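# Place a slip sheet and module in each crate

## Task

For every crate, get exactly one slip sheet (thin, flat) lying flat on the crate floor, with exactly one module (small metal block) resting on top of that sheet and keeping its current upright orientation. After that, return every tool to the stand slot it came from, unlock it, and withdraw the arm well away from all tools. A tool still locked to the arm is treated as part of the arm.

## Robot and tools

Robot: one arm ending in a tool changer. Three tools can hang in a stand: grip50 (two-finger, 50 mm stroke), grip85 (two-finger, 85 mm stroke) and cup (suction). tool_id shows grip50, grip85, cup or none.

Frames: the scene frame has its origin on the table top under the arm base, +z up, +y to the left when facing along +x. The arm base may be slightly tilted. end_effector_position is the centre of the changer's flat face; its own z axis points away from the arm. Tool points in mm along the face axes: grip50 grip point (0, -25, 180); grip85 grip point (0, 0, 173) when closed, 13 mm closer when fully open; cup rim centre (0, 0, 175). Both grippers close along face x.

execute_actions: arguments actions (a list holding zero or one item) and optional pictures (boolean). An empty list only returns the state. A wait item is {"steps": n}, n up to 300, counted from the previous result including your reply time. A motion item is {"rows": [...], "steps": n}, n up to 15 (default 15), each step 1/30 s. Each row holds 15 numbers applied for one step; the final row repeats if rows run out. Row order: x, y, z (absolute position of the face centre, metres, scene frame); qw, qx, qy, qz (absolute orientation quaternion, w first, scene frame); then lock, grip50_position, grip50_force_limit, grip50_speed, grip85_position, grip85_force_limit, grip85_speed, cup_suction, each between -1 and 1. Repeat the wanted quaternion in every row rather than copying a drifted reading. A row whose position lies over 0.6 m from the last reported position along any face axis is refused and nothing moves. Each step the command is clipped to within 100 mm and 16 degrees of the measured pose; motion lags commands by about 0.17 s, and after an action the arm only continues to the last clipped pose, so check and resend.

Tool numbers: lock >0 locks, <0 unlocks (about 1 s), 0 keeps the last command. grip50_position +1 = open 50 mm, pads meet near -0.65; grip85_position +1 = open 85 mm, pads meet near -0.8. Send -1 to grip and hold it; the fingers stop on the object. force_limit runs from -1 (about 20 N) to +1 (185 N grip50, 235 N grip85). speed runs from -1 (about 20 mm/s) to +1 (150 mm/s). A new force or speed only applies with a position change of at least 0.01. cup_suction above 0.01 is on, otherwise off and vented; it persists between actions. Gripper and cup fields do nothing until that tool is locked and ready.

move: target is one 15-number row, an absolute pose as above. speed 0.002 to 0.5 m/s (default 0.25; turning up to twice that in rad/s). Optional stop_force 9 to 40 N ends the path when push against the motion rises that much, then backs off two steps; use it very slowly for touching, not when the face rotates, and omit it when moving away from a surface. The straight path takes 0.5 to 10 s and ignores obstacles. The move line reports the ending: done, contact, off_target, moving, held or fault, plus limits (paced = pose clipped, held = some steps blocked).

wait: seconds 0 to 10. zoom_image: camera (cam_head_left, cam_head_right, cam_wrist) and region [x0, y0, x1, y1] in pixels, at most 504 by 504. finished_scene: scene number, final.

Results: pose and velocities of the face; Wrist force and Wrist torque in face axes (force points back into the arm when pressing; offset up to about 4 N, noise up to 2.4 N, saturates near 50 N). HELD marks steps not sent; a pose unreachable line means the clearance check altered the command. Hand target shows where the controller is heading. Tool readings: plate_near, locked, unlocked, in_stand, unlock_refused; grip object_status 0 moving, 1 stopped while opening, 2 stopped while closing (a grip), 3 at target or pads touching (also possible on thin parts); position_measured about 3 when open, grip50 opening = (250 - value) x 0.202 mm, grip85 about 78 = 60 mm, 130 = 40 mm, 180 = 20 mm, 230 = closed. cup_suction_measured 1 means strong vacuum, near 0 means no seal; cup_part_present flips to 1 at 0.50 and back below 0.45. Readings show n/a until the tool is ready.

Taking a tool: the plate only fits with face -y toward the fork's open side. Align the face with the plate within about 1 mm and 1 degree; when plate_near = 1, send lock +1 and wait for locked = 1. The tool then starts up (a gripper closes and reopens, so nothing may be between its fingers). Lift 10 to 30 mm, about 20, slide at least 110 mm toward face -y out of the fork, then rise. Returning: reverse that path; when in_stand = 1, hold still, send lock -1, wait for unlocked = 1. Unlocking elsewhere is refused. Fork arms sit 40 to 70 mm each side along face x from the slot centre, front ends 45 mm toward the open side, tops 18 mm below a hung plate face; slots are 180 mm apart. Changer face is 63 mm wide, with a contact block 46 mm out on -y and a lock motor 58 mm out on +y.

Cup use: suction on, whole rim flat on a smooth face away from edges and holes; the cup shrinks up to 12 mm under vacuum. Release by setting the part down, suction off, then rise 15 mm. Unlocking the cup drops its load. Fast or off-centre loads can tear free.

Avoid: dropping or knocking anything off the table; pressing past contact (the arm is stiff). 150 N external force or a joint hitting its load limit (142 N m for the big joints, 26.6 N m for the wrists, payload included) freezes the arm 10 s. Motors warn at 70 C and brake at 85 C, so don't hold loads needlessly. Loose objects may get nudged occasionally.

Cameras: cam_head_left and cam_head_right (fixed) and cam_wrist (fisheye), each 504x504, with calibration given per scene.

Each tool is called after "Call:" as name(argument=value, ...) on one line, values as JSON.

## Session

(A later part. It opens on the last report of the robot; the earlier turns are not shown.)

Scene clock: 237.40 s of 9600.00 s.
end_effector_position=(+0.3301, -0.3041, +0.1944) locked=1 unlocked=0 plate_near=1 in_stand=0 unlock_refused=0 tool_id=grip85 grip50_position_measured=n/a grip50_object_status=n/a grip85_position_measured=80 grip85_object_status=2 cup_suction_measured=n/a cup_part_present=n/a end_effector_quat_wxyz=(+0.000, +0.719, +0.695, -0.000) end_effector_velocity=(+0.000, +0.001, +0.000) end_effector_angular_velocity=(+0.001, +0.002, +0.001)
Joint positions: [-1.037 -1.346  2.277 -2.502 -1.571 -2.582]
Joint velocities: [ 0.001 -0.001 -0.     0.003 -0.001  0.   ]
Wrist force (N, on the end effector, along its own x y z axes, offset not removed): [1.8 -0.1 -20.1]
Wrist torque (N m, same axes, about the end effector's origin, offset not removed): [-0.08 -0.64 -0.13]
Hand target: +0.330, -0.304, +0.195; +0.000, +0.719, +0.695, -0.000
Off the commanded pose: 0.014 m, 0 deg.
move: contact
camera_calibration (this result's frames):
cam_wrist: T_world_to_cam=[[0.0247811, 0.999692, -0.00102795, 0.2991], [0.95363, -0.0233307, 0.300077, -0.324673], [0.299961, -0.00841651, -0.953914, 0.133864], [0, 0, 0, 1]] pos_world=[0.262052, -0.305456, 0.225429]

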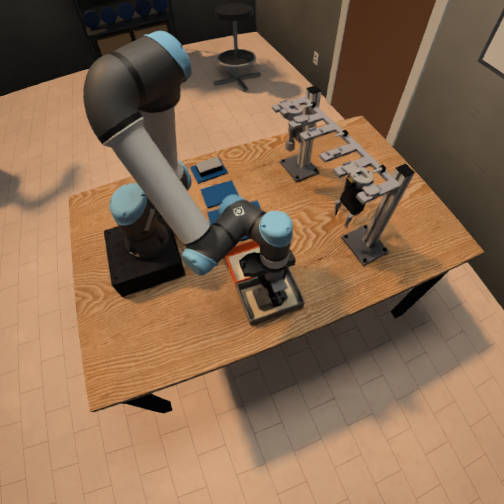

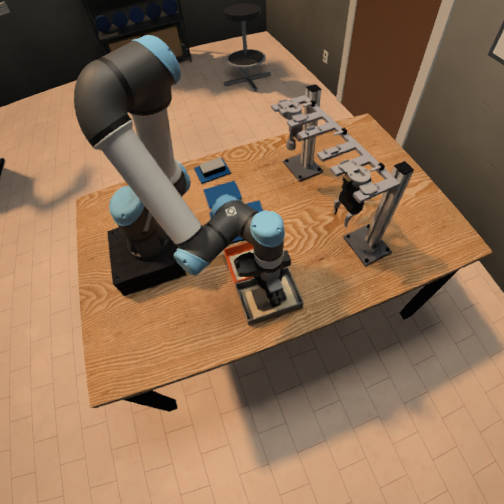

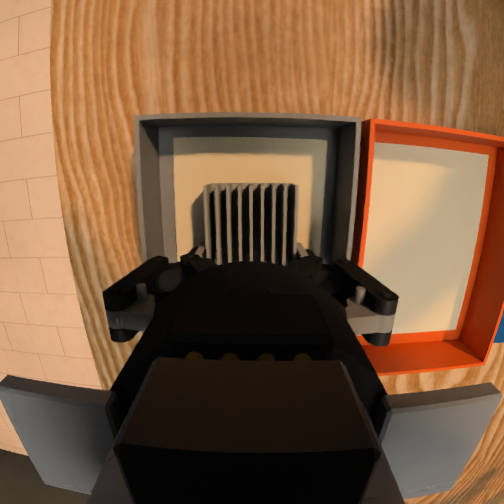

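Call:
move(target=[0.33,-0.304,0.195,0,0.7193,0.6947,0,0,1,0,0,0.7,-0.3,-0.5,0])

Call:
move(target=[0.33,-0.304,0.27,0,0.7193,0.6947,0,0,1,0,0,0.7,-0.3,-0.5,0], speed=0.12)

Call:
move(target=[0.33,0.1,0.27,0,0.7071,0.7071,0,0,1,0,0,1,-0.3,-0.5,0])

Call:
move(target=[0.323,0.3415,0.27,0,0.6947,0.7193,0,0,1,0,0,1,-0.3,-0.5,0])

Scene clock: 243.37 s of 9600.00 s.
end_effector_position=(+0.3300, -0.3040, +0.1950) locked=1 unlocked=0 plate_near=1 in_stand=0 unlock_refused=0 tool_id=grip85 grip50_position_measured=n/a grip50_object_status=n/a grip85_position_measured=41 grip85_object_status=3 cup_suction_measured=n/a cup_part_present=n/a end_effector_quat_wxyz=(-0.000, +0.719, +0.695, -0.000) end_effector_velocity=(+0.000, -0.001, +0.001) end_effector_angular_velocity=(-0.003, -0.000, +0.001)
Joint positions: [-1.037 -1.348  2.277 -2.5   -1.571 -2.582]
Joint velocities: [ 0.    -0.001 -0.001 -0.001 -0.001 -0.   ]
Wrist force (N, on the end effector, along its own x y z axes, offset not removed): [0.2 -0.2 0.3]
Wrist torque (N m, same axes, about the end effector's origin, offset not removed): [-0.20 -0.12 -0.03]
Hand target: +0.330, -0.304, +0.195; +0.000, +0.719, +0.695, -0.000
Off the commanded pose: 0.000 m, 0 deg.
move: done
camera_calibration (this result's frames):
cam_wrist: T_world_to_cam=[[0.024781, 0.999693, -0.000886254, 0.298984], [0.953655, -0.0233739, 0.299994, -0.3248], [0.299881, -0.00827935, -0.953941, 0.134504], [0, 0, 0, 1]] pos_world=[0.262002, -0.305371, 0.226012]

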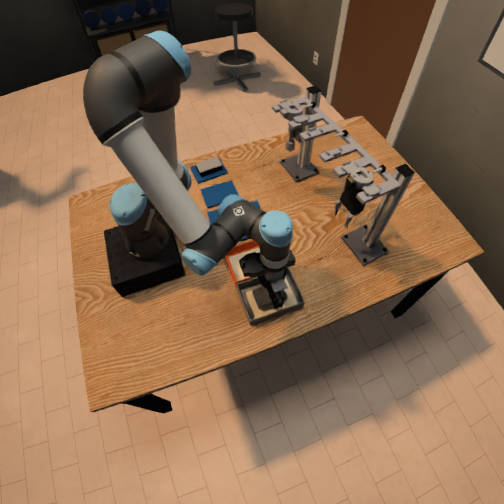

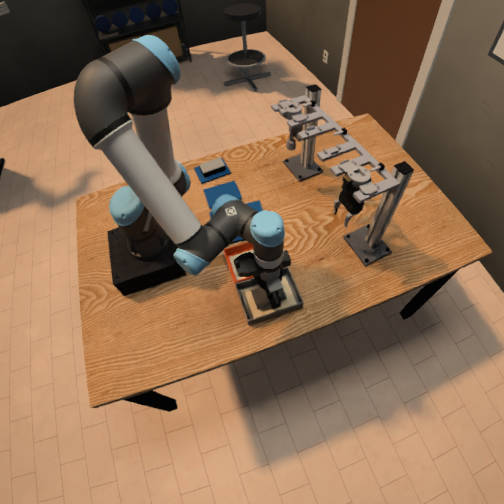

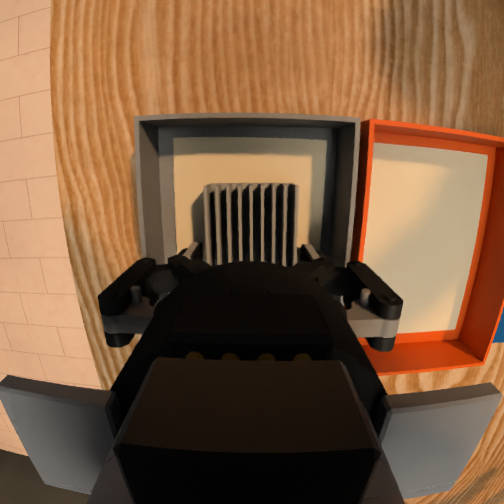

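Scene clock: 244.57 s of 9600.00 s.
end_effector_position=(+0.3300, -0.3039, +0.2698) locked=1 unlocked=0 plate_near=1 in_stand=0 unlock_refused=0 tool_id=grip85 grip50_position_measured=n/a grip50_object_status=n/a grip85_position_measured=41 grip85_object_status=3 cup_suction_measured=n/a cup_part_present=n/a end_effector_quat_wxyz=(+0.000, +0.719, +0.695, -0.000) end_effector_velocity=(-0.000, +0.000, +0.002) end_effector_angular_velocity=(+0.002, -0.000, -0.000)
Joint positions: [-1.037 -1.511  2.199 -2.259 -1.571 -2.582]
Joint velocities: [ 0.    -0.005 -0.003  0.009  0.001  0.   ]
Wrist force (N, on the end effector, along its own x y z axes, offset not removed): [0.4 1.4 -0.6]
Wrist torque (N m, same axes, about the end effector's origin, offset not removed): [-0.05 -0.08 -0.18]
Hand target: +0.330, -0.304, +0.270; +0.000, +0.719, +0.695, -0.000
Off the commanded pose: 0.000 m, 0 deg.
move: done
camera_calibration (this result's frames):
cam_wrist: T_world_to_cam=[[0.0247117, 0.999694, -0.000973316, 0.298963], [0.953641, -0.0232812, 0.300045, -0.3472], [0.299931, -0.00834282, -0.953925, 0.205852], [0, 0, 0, 1]] pos_world=[0.261975, -0.305238, 0.300834]

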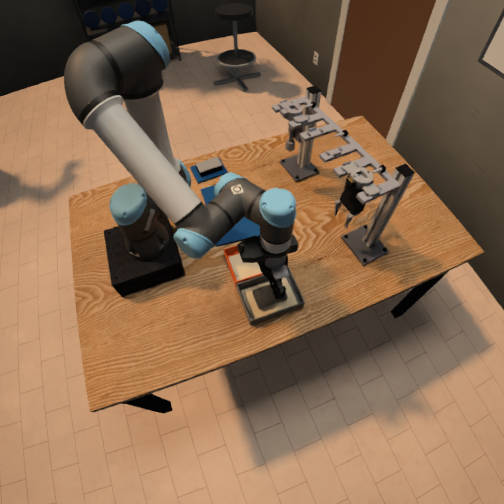

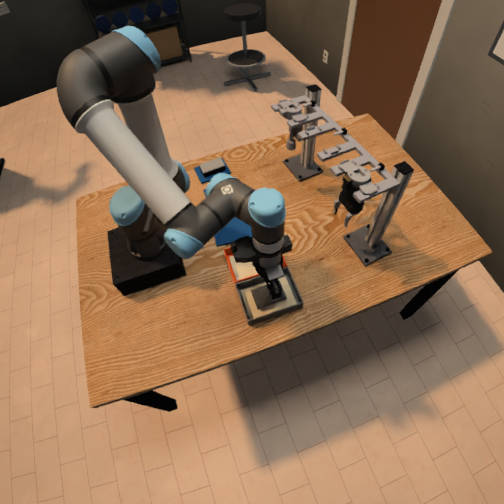

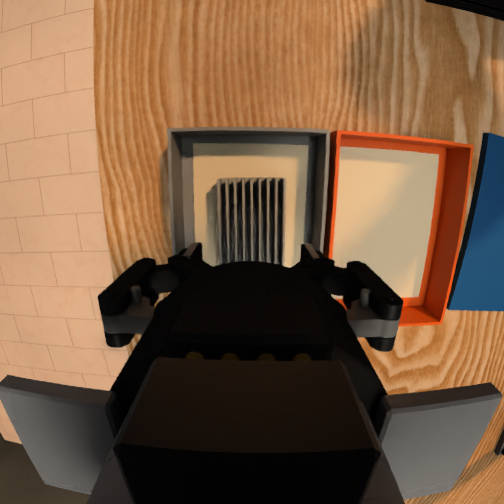

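Scene clock: 246.90 s of 9600.00 s.
end_effector_position=(+0.3300, +0.1001, +0.2700) locked=1 unlocked=0 plate_near=1 in_stand=0 unlock_refused=0 tool_id=grip85 grip50_position_measured=n/a grip50_object_status=n/a grip85_position_measured=3 grip85_object_status=3 cup_suction_measured=n/a cup_part_present=n/a end_effector_quat_wxyz=(-0.001, +0.707, +0.707, +0.000) end_effector_velocity=(+0.001, +0.002, -0.000) end_effector_angular_velocity=(-0.001, +0.002, -0.001)
Joint positions: [-0.094 -1.79   2.447 -2.227 -1.569 -1.674]
Joint velocities: [ 0.009  0.005 -0.003 -0.001 -0.001  0.01 ]
Wrist force (N, on the end effector, along its own x y z axes, offset not removed): [1.2 -0.8 -1.2]
Wrist torque (N m, same axes, about the end effector's origin, offset not removed): [-0.34 -0.15 -0.05]
Hand target: +0.330, +0.100, +0.270; -0.001, +0.707, +0.707, +0.000
Off the commanded pose: 0.000 m, 0 deg.
move: done
camera_calibration (this result's frames):
cam_wrist: T_world_to_cam=[[-0.0101383, 0.999948, 0.000591841, -0.0938444], [0.954146, 0.00949681, 0.299189, -0.341099], [0.299168, 0.00359797, -0.954194, 0.208515], [0, 0, 0, 1]] pos_world=[0.262126, 0.0963287, 0.301073]

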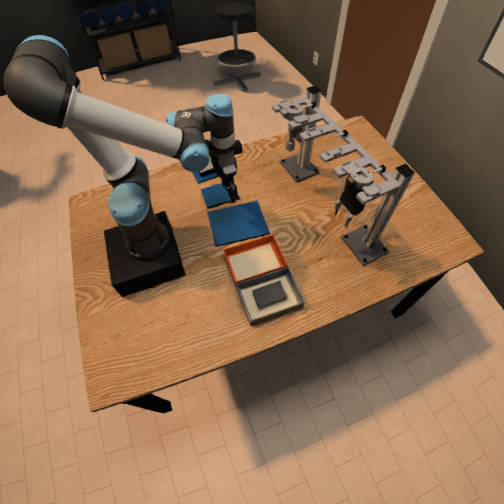

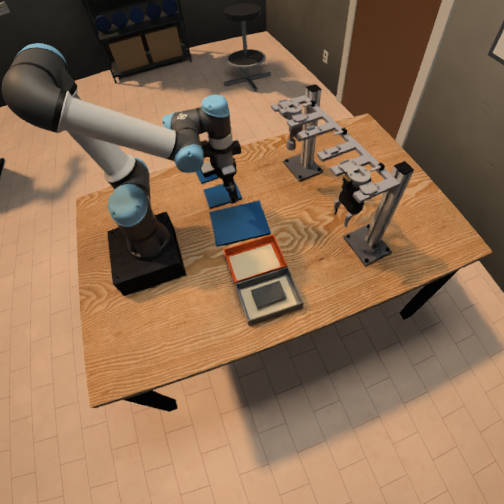

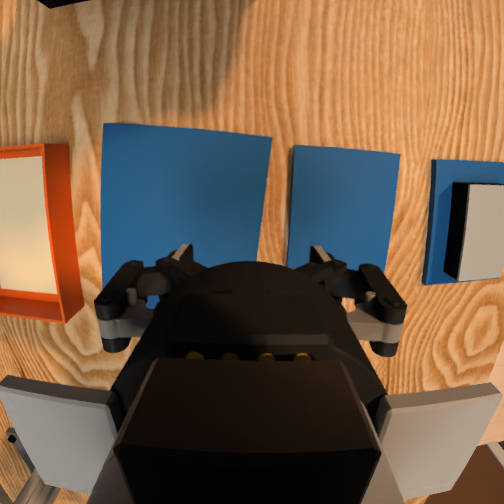

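Scene clock: 248.57 s of 9600.00 s.
end_effector_position=(+0.3228, +0.3414, +0.2701) locked=1 unlocked=0 plate_near=1 in_stand=0 unlock_refused=0 tool_id=grip85 grip50_position_measured=n/a grip50_object_status=n/a grip85_position_measured=3 grip85_object_status=3 cup_suction_measured=n/a cup_part_present=n/a end_effector_quat_wxyz=(-0.000, +0.695, +0.719, -0.000) end_effector_velocity=(+0.000, +0.003, -0.000) end_effector_angular_velocity=(-0.001, +0.000, +0.000)
Joint positions: [ 0.535 -1.462  2.143 -2.252 -1.57  -1.08 ]
Joint velocities: [ 0.005  0.006 -0.006  0.001 -0.001  0.005]
Wrist force (N, on the end effector, along its own x y z axes, offset not removed): [2.8 -0.5 -0.5]
Wrist torque (N m, same axes, about the end effector's origin, offset not removed): [-0.14 -0.31 -0.09]
Hand target: +0.323, +0.342, +0.270; -0.000, +0.695, +0.719, -0.000
Off the commanded pose: 0.000 m, 0 deg.
move: done
camera_calibration (this result's frames):
cam_wrist: T_world_to_cam=[[-0.044812, 0.998995, -0.000573796, -0.323354], [0.95328, 0.0429331, 0.299021, -0.347625], [0.298745, 0.0128527, -0.954246, 0.20687], [0, 0, 0, 1]] pos_world=[0.255093, 0.335295, 0.301166]

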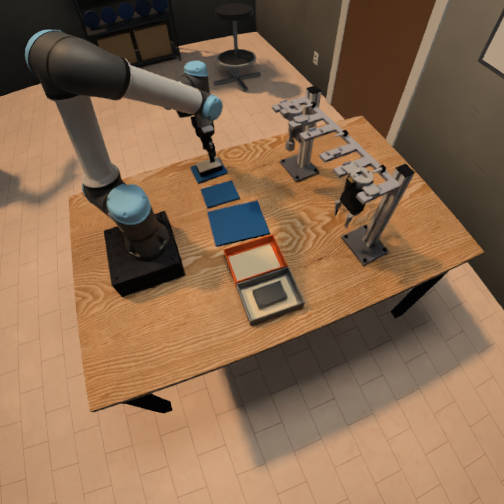

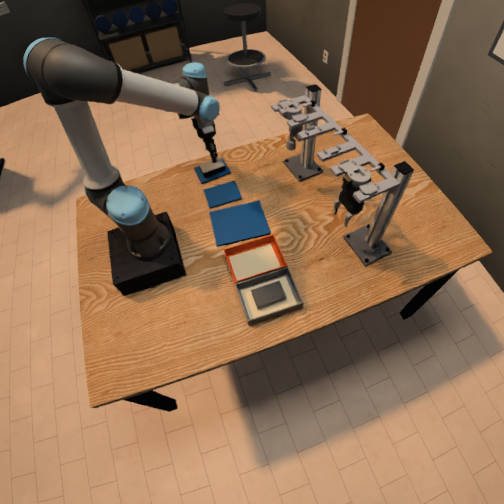

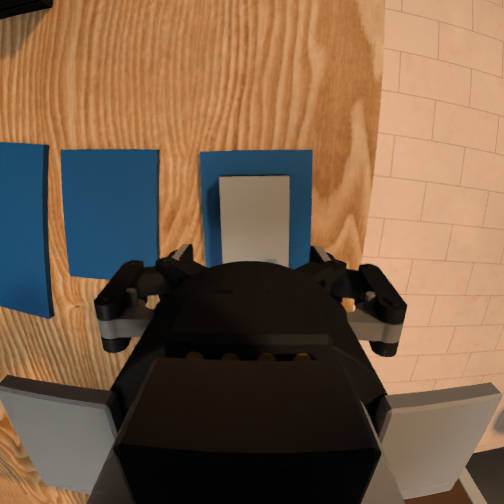

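Call:
move(target=[0.322,0.3445,0.199,0,0.6852,0.7284,0,0,1,0,0,1,-0.3,-0.5,0], speed=0.08)

Call:
move(target=[0.322,0.3445,0.2,0,0.6852,0.7284,0,0,1,0,0,-1,-0.3,-0.5,0], speed=0.002)

Call:
move(target=[0.322,0.3445,0.27,0,0.6852,0.7284,0,0,1,0,0,-1,-0.3,-0.5,0], speed=0.1)

Scene clock: 256.50 s of 9600.00 s.
end_effector_position=(+0.3221, +0.3445, +0.1993) locked=1 unlocked=0 plate_near=1 in_stand=0 unlock_refused=0 tool_id=grip85 grip50_position_measured=n/a grip50_object_status=n/a grip85_position_measured=3 grip85_object_status=3 cup_suction_measured=n/a cup_part_present=n/a end_effector_quat_wxyz=(-0.000, +0.685, +0.728, -0.000) end_effector_velocity=(-0.000, +0.000, -0.003) end_effector_angular_velocity=(+0.000, +0.001, +0.002)
Joint positions: [ 0.542 -1.314  2.211 -2.468 -1.571 -1.099]
Joint velocities: [ 0.001  0.008  0.002 -0.01   0.001 -0.001]
Wrist force (N, on the end effector, along its own x y z axes, offset not removed): [1.6 2.2 -0.7]
Wrist torque (N m, same axes, about the end effector's origin, offset not removed): [0.01 -0.26 -0.08]
Hand target: +0.322, +0.345, +0.199; -0.000, +0.685, +0.728, -0.000
Off the commanded pose: 0.000 m, 0 deg.
move: done
camera_calibration (this result's frames):
cam_wrist: T_world_to_cam=[[-0.0709161, 0.997482, -0.000921978, -0.317549], [0.951544, 0.0679273, 0.299916, -0.334135], [0.299224, 0.0203916, -0.953965, 0.136699], [0, 0, 0, 1]] pos_world=[0.254521, 0.336659, 0.230325]

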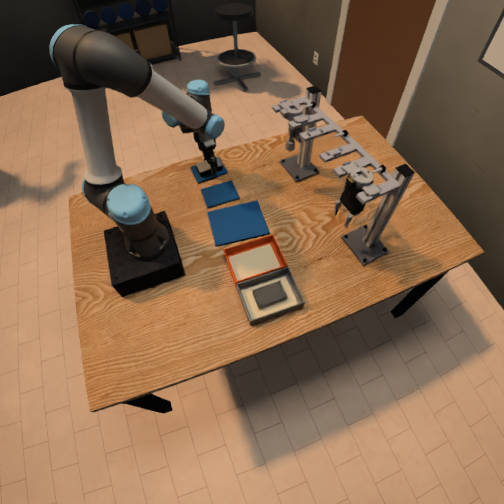

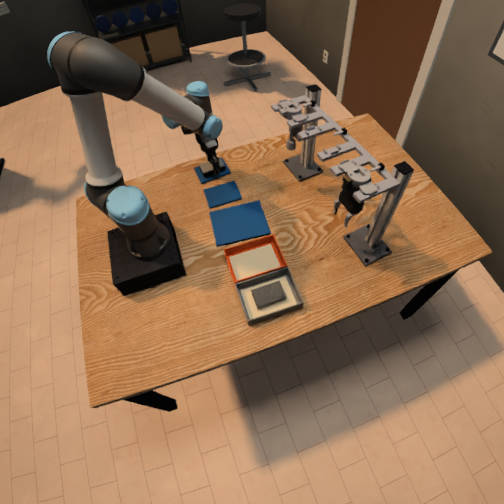

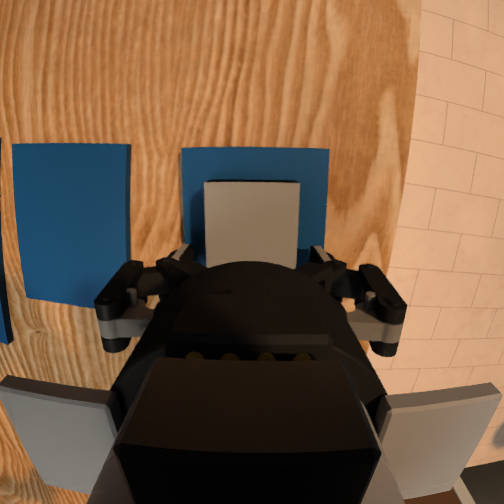

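Scene clock: 257.37 s of 9600.00 s.
end_effector_position=(+0.3220, +0.3445, +0.2000) locked=1 unlocked=0 plate_near=1 in_stand=0 unlock_refused=0 tool_id=grip85 grip50_position_measured=n/a grip50_object_status=n/a grip85_position_measured=80 grip85_object_status=2 cup_suction_measured=n/a cup_part_present=n/a end_effector_quat_wxyz=(+0.000, +0.685, +0.728, +0.000) end_effector_velocity=(-0.001, +0.000, -0.000) end_effector_angular_velocity=(-0.001, +0.001, +0.001)
Joint positions: [ 0.542 -1.316  2.211 -2.466 -1.571 -1.099]
Joint velocities: [ 0.001  0.001  0.     0.001 -0.    -0.   ]
Wrist force (N, on the end effector, along its own x y z axes, offset not removed): [1.5 -1.7 -12.3]
Wrist torque (N m, same axes, about the end effector's origin, offset not removed): [-0.13 -0.13 -0.16]
Hand target: +0.322, +0.344, +0.200; -0.000, +0.685, +0.728, +0.000
Off the commanded pose: 0.000 m, 0 deg.
move: done
camera_calibration (this result's frames):
cam_wrist: T_world_to_cam=[[-0.0710541, 0.997472, -0.000873598, -0.3175], [0.951497, 0.0680418, 0.30004, -0.334333], [0.299341, 0.0204879, -0.953926, 0.137323], [0, 0, 0, 1]] pos_world=[0.254451, 0.336633, 0.231032]

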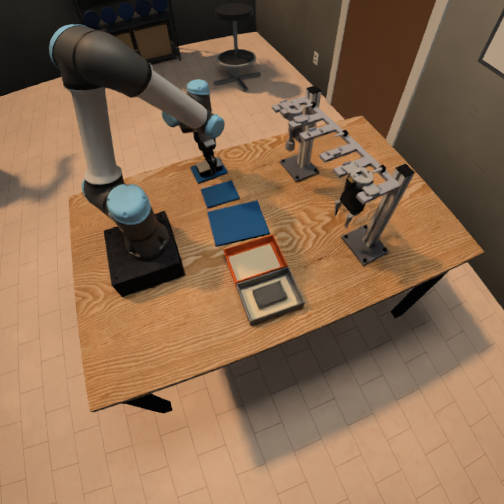

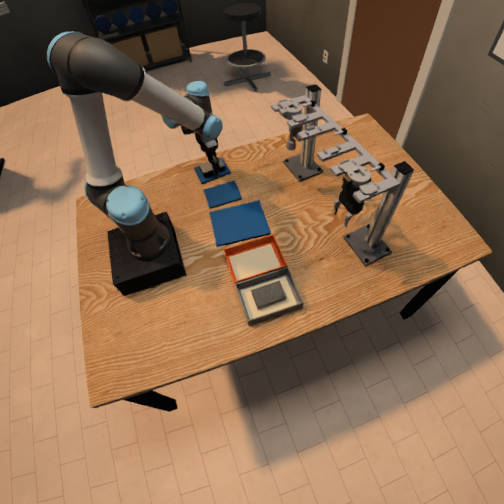

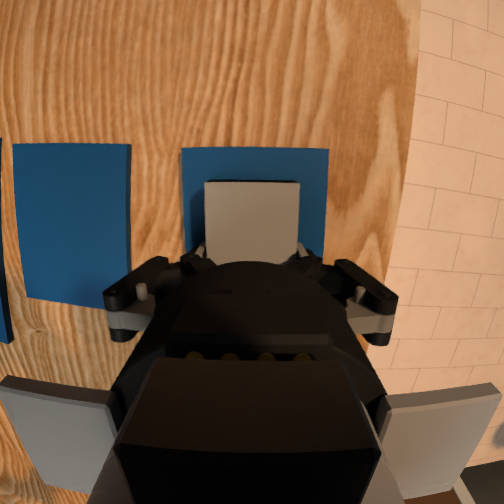

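Scene clock: 258.60 s of 9600.00 s.
end_effector_position=(+0.3218, +0.3445, +0.2698) locked=1 unlocked=0 plate_near=1 in_stand=0 unlock_refused=0 tool_id=grip85 grip50_position_measured=n/a grip50_object_status=n/a grip85_position_measured=80 grip85_object_status=2 cup_suction_measured=n/a cup_part_present=n/a end_effector_quat_wxyz=(+0.000, +0.685, +0.728, +0.000) end_effector_velocity=(+0.000, -0.001, +0.003) end_effector_angular_velocity=(-0.000, +0.001, -0.000)
Joint positions: [ 0.542 -1.458  2.14  -2.253 -1.571 -1.099]
Joint velocities: [-0.001 -0.005 -0.003  0.009  0.    -0.001]
Wrist force (N, on the end effector, along its own x y z axes, offset not removed): [2.1 0.1 2.2]
Wrist torque (N m, same axes, about the end effector's origin, offset not removed): [-0.20 -0.20 -0.12]
Hand target: +0.322, +0.344, +0.270; +0.000, +0.685, +0.728, +0.000
Off the commanded pose: 0.000 m, 0 deg.
move: done
camera_calibration (this result's frames):
cam_wrist: T_world_to_cam=[[-0.071081, 0.99747, -0.000858054, -0.317442], [0.951486, 0.0680622, 0.30007, -0.355119], [0.299369, 0.0205128, -0.953917, 0.203896], [0, 0, 0, 1]] pos_world=[0.254286, 0.336626, 0.300788]

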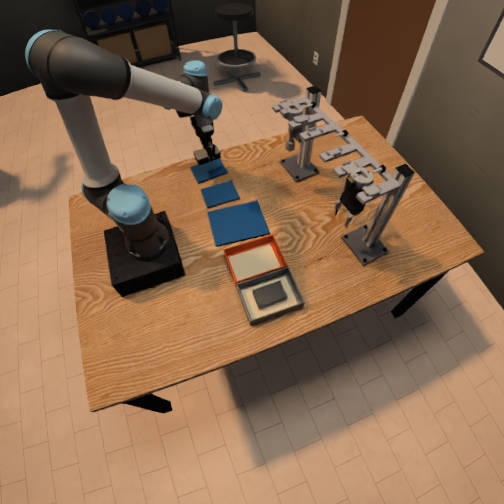

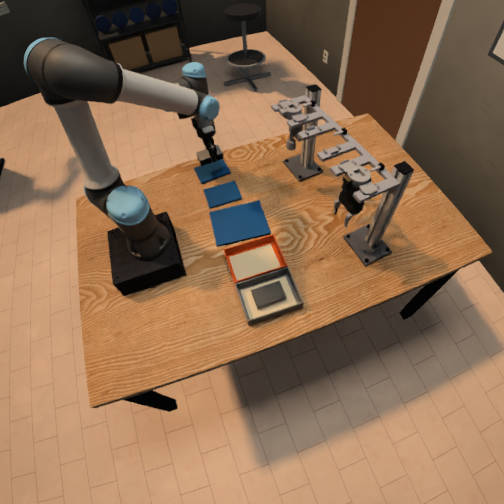

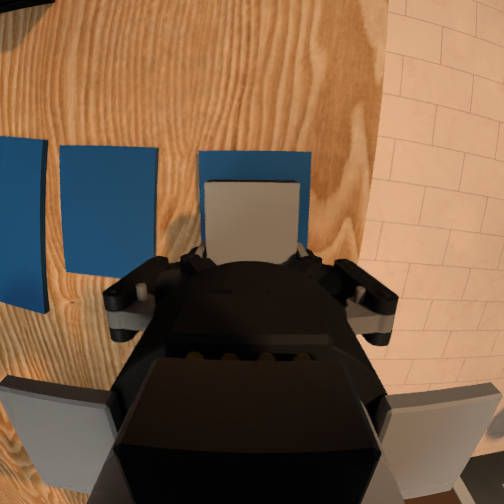

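Call:
move(target=[0.334,-0.163,0.27,0,0.7193,0.6947,0,0,1,0,0,-1,-0.3,-0.5,0], speed=0.2)

Call:
move(target=[0.334,-0.163,0.2,0,0.7193,0.6947,0,0,1,0,0,-1,-0.3,-0.5,0], speed=0.08)

Call:
move(target=[0.334,-0.163,0.185,0,0.7193,0.6947,0,0,1,0,0,-1,-0.3,-0.5,0], speed=0.003, stop_force=9)

Scene clock: 267.27 s of 9600.00 s.
end_effector_position=(+0.3341, -0.1632, +0.2700) locked=1 unlocked=0 plate_near=1 in_stand=0 unlock_refused=0 tool_id=grip85 grip50_position_measured=n/a grip50_object_status=n/a grip85_position_measured=80 grip85_object_status=2 cup_suction_measured=n/a cup_part_present=n/a end_effector_quat_wxyz=(+0.001, +0.719, +0.695, +0.000) end_effector_velocity=(+0.000, -0.003, -0.000) end_effector_angular_velocity=(-0.000, +0.000, -0.001)
Joint positions: [-0.812 -1.709  2.387 -2.251 -1.57  -2.358]
Joint velocities: [-0.004  0.004 -0.003 -0.001 -0.    -0.004]
Wrist force (N, on the end effector, along its own x y z axes, offset not removed): [0.3 -0.9 -0.4]
Wrist torque (N m, same axes, about the end effector's origin, offset not removed): [-0.25 -0.08 -0.04]
Hand target: +0.334, -0.164, +0.270; +0.001, +0.719, +0.695, +0.000
Off the commanded pose: 0.000 m, 0 deg.
move: done
camera_calibration (this result's frames):
cam_wrist: T_world_to_cam=[[0.024783, 0.999691, -0.00193762, 0.158525], [0.953086, -0.0230427, 0.30182, -0.348144], [0.301682, -0.00932673, -0.953363, 0.205083], [0, 0, 0, 1]] pos_world=[0.266012, -0.164585, 0.300902]

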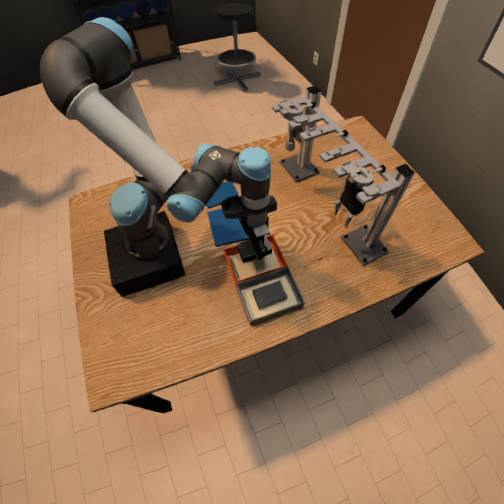

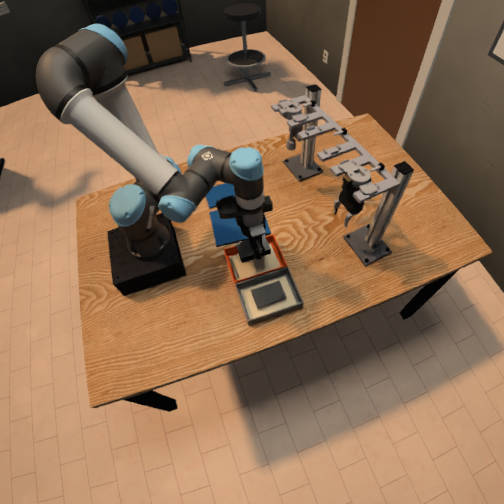

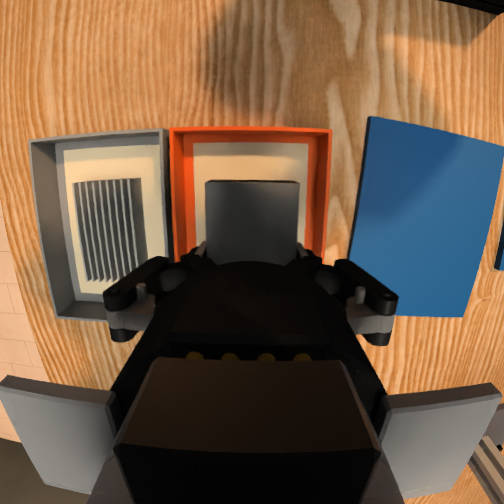

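Scene clock: 268.67 s of 9600.00 s.
end_effector_position=(+0.3341, -0.1631, +0.2002) locked=1 unlocked=0 plate_near=1 in_stand=0 unlock_refused=0 tool_id=grip85 grip50_position_measured=n/a grip50_object_status=n/a grip85_position_measured=80 grip85_object_status=2 cup_suction_measured=n/a cup_part_present=n/a end_effector_quat_wxyz=(-0.000, +0.719, +0.695, +0.000) end_effector_velocity=(+0.000, -0.000, -0.002) end_effector_angular_velocity=(-0.002, +0.000, +0.000)
Joint positions: [-0.812 -1.526  2.476 -2.521 -1.571 -2.357]
Joint velocities: [-0.     0.008  0.002 -0.012 -0.001 -0.   ]
Wrist force (N, on the end effector, along its own x y z axes, offset not removed): [0.4 0.1 0.6]
Wrist torque (N m, same axes, about the end effector's origin, offset not removed): [-0.12 -0.09 0.01]
Hand target: +0.334, -0.163, +0.200; -0.000, +0.719, +0.695, -0.000
Off the commanded pose: 0.000 m, 0 deg.
move: done
camera_calibration (this result's frames):
cam_wrist: T_world_to_cam=[[0.0247929, 0.999692, -0.000813694, 0.157989], [0.953673, -0.0234075, 0.299934, -0.326936], [0.299822, -0.00821222, -0.95396, 0.13946], [0, 0, 0, 1]] pos_world=[0.26606, -0.164448, 0.231226]

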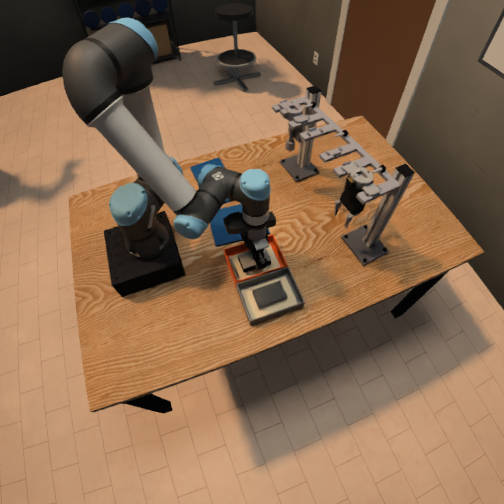

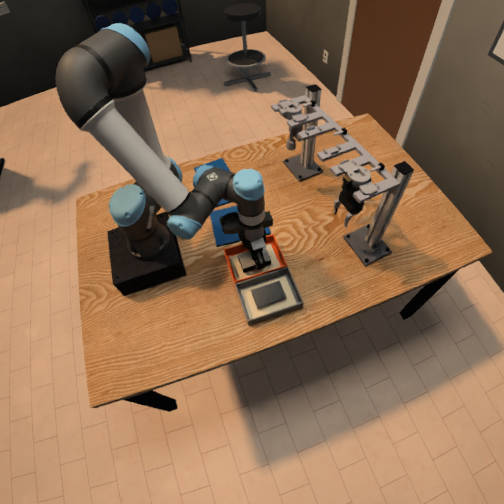

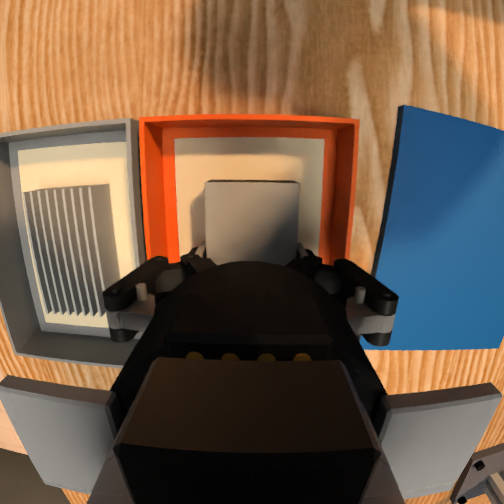

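Scene clock: 270.87 s of 9600.00 s.
end_effector_position=(+0.3341, -0.1631, +0.1947) locked=1 unlocked=0 plate_near=1 in_stand=0 unlock_refused=0 tool_id=grip85 grip50_position_measured=n/a grip50_object_status=n/a grip85_position_measured=80 grip85_object_status=2 cup_suction_measured=n/a cup_part_present=n/a end_effector_quat_wxyz=(+0.000, +0.719, +0.695, +0.000) end_effector_velocity=(-0.000, +0.000, +0.001) end_effector_angular_velocity=(-0.000, +0.001, +0.000)
Joint positions: [-0.812 -1.508  2.481 -2.544 -1.571 -2.357]
Joint velocities: [ 0.    -0.003 -0.     0.004 -0.001 -0.   ]
Wrist force (N, on the end effector, along its own x y z axes, offset not removed): [-0.8 1.9 -12.6]
Wrist torque (N m, same axes, about the end effector's origin, offset not removed): [-0.42 -0.63 0.01]
Hand target: +0.334, -0.163, +0.195; -0.000, +0.719, +0.695, +0.000
Off the commanded pose: 0.010 m, 0 deg.
move: contact
camera_calibration (this result's frames):
cam_wrist: T_world_to_cam=[[0.0247839, 0.999692, -0.000914557, 0.157999], [0.953645, -0.0233678, 0.300025, -0.325287], [0.299912, -0.00830795, -0.953931, 0.134167], [0, 0, 0, 1]] pos_world=[0.266054, -0.164437, 0.225725]

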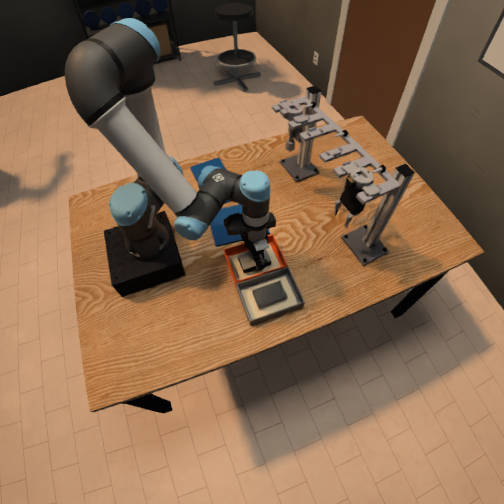

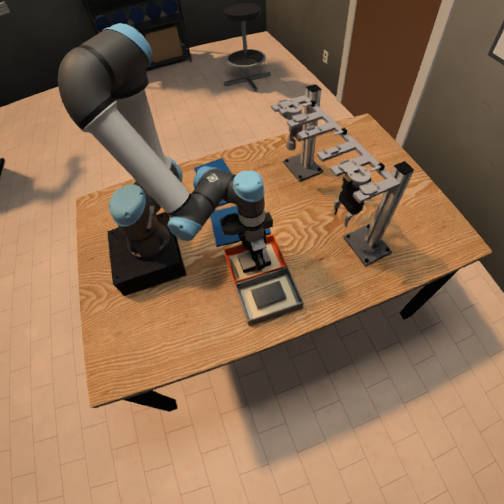

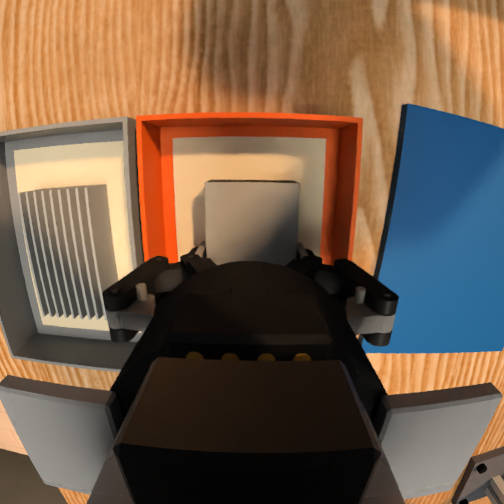

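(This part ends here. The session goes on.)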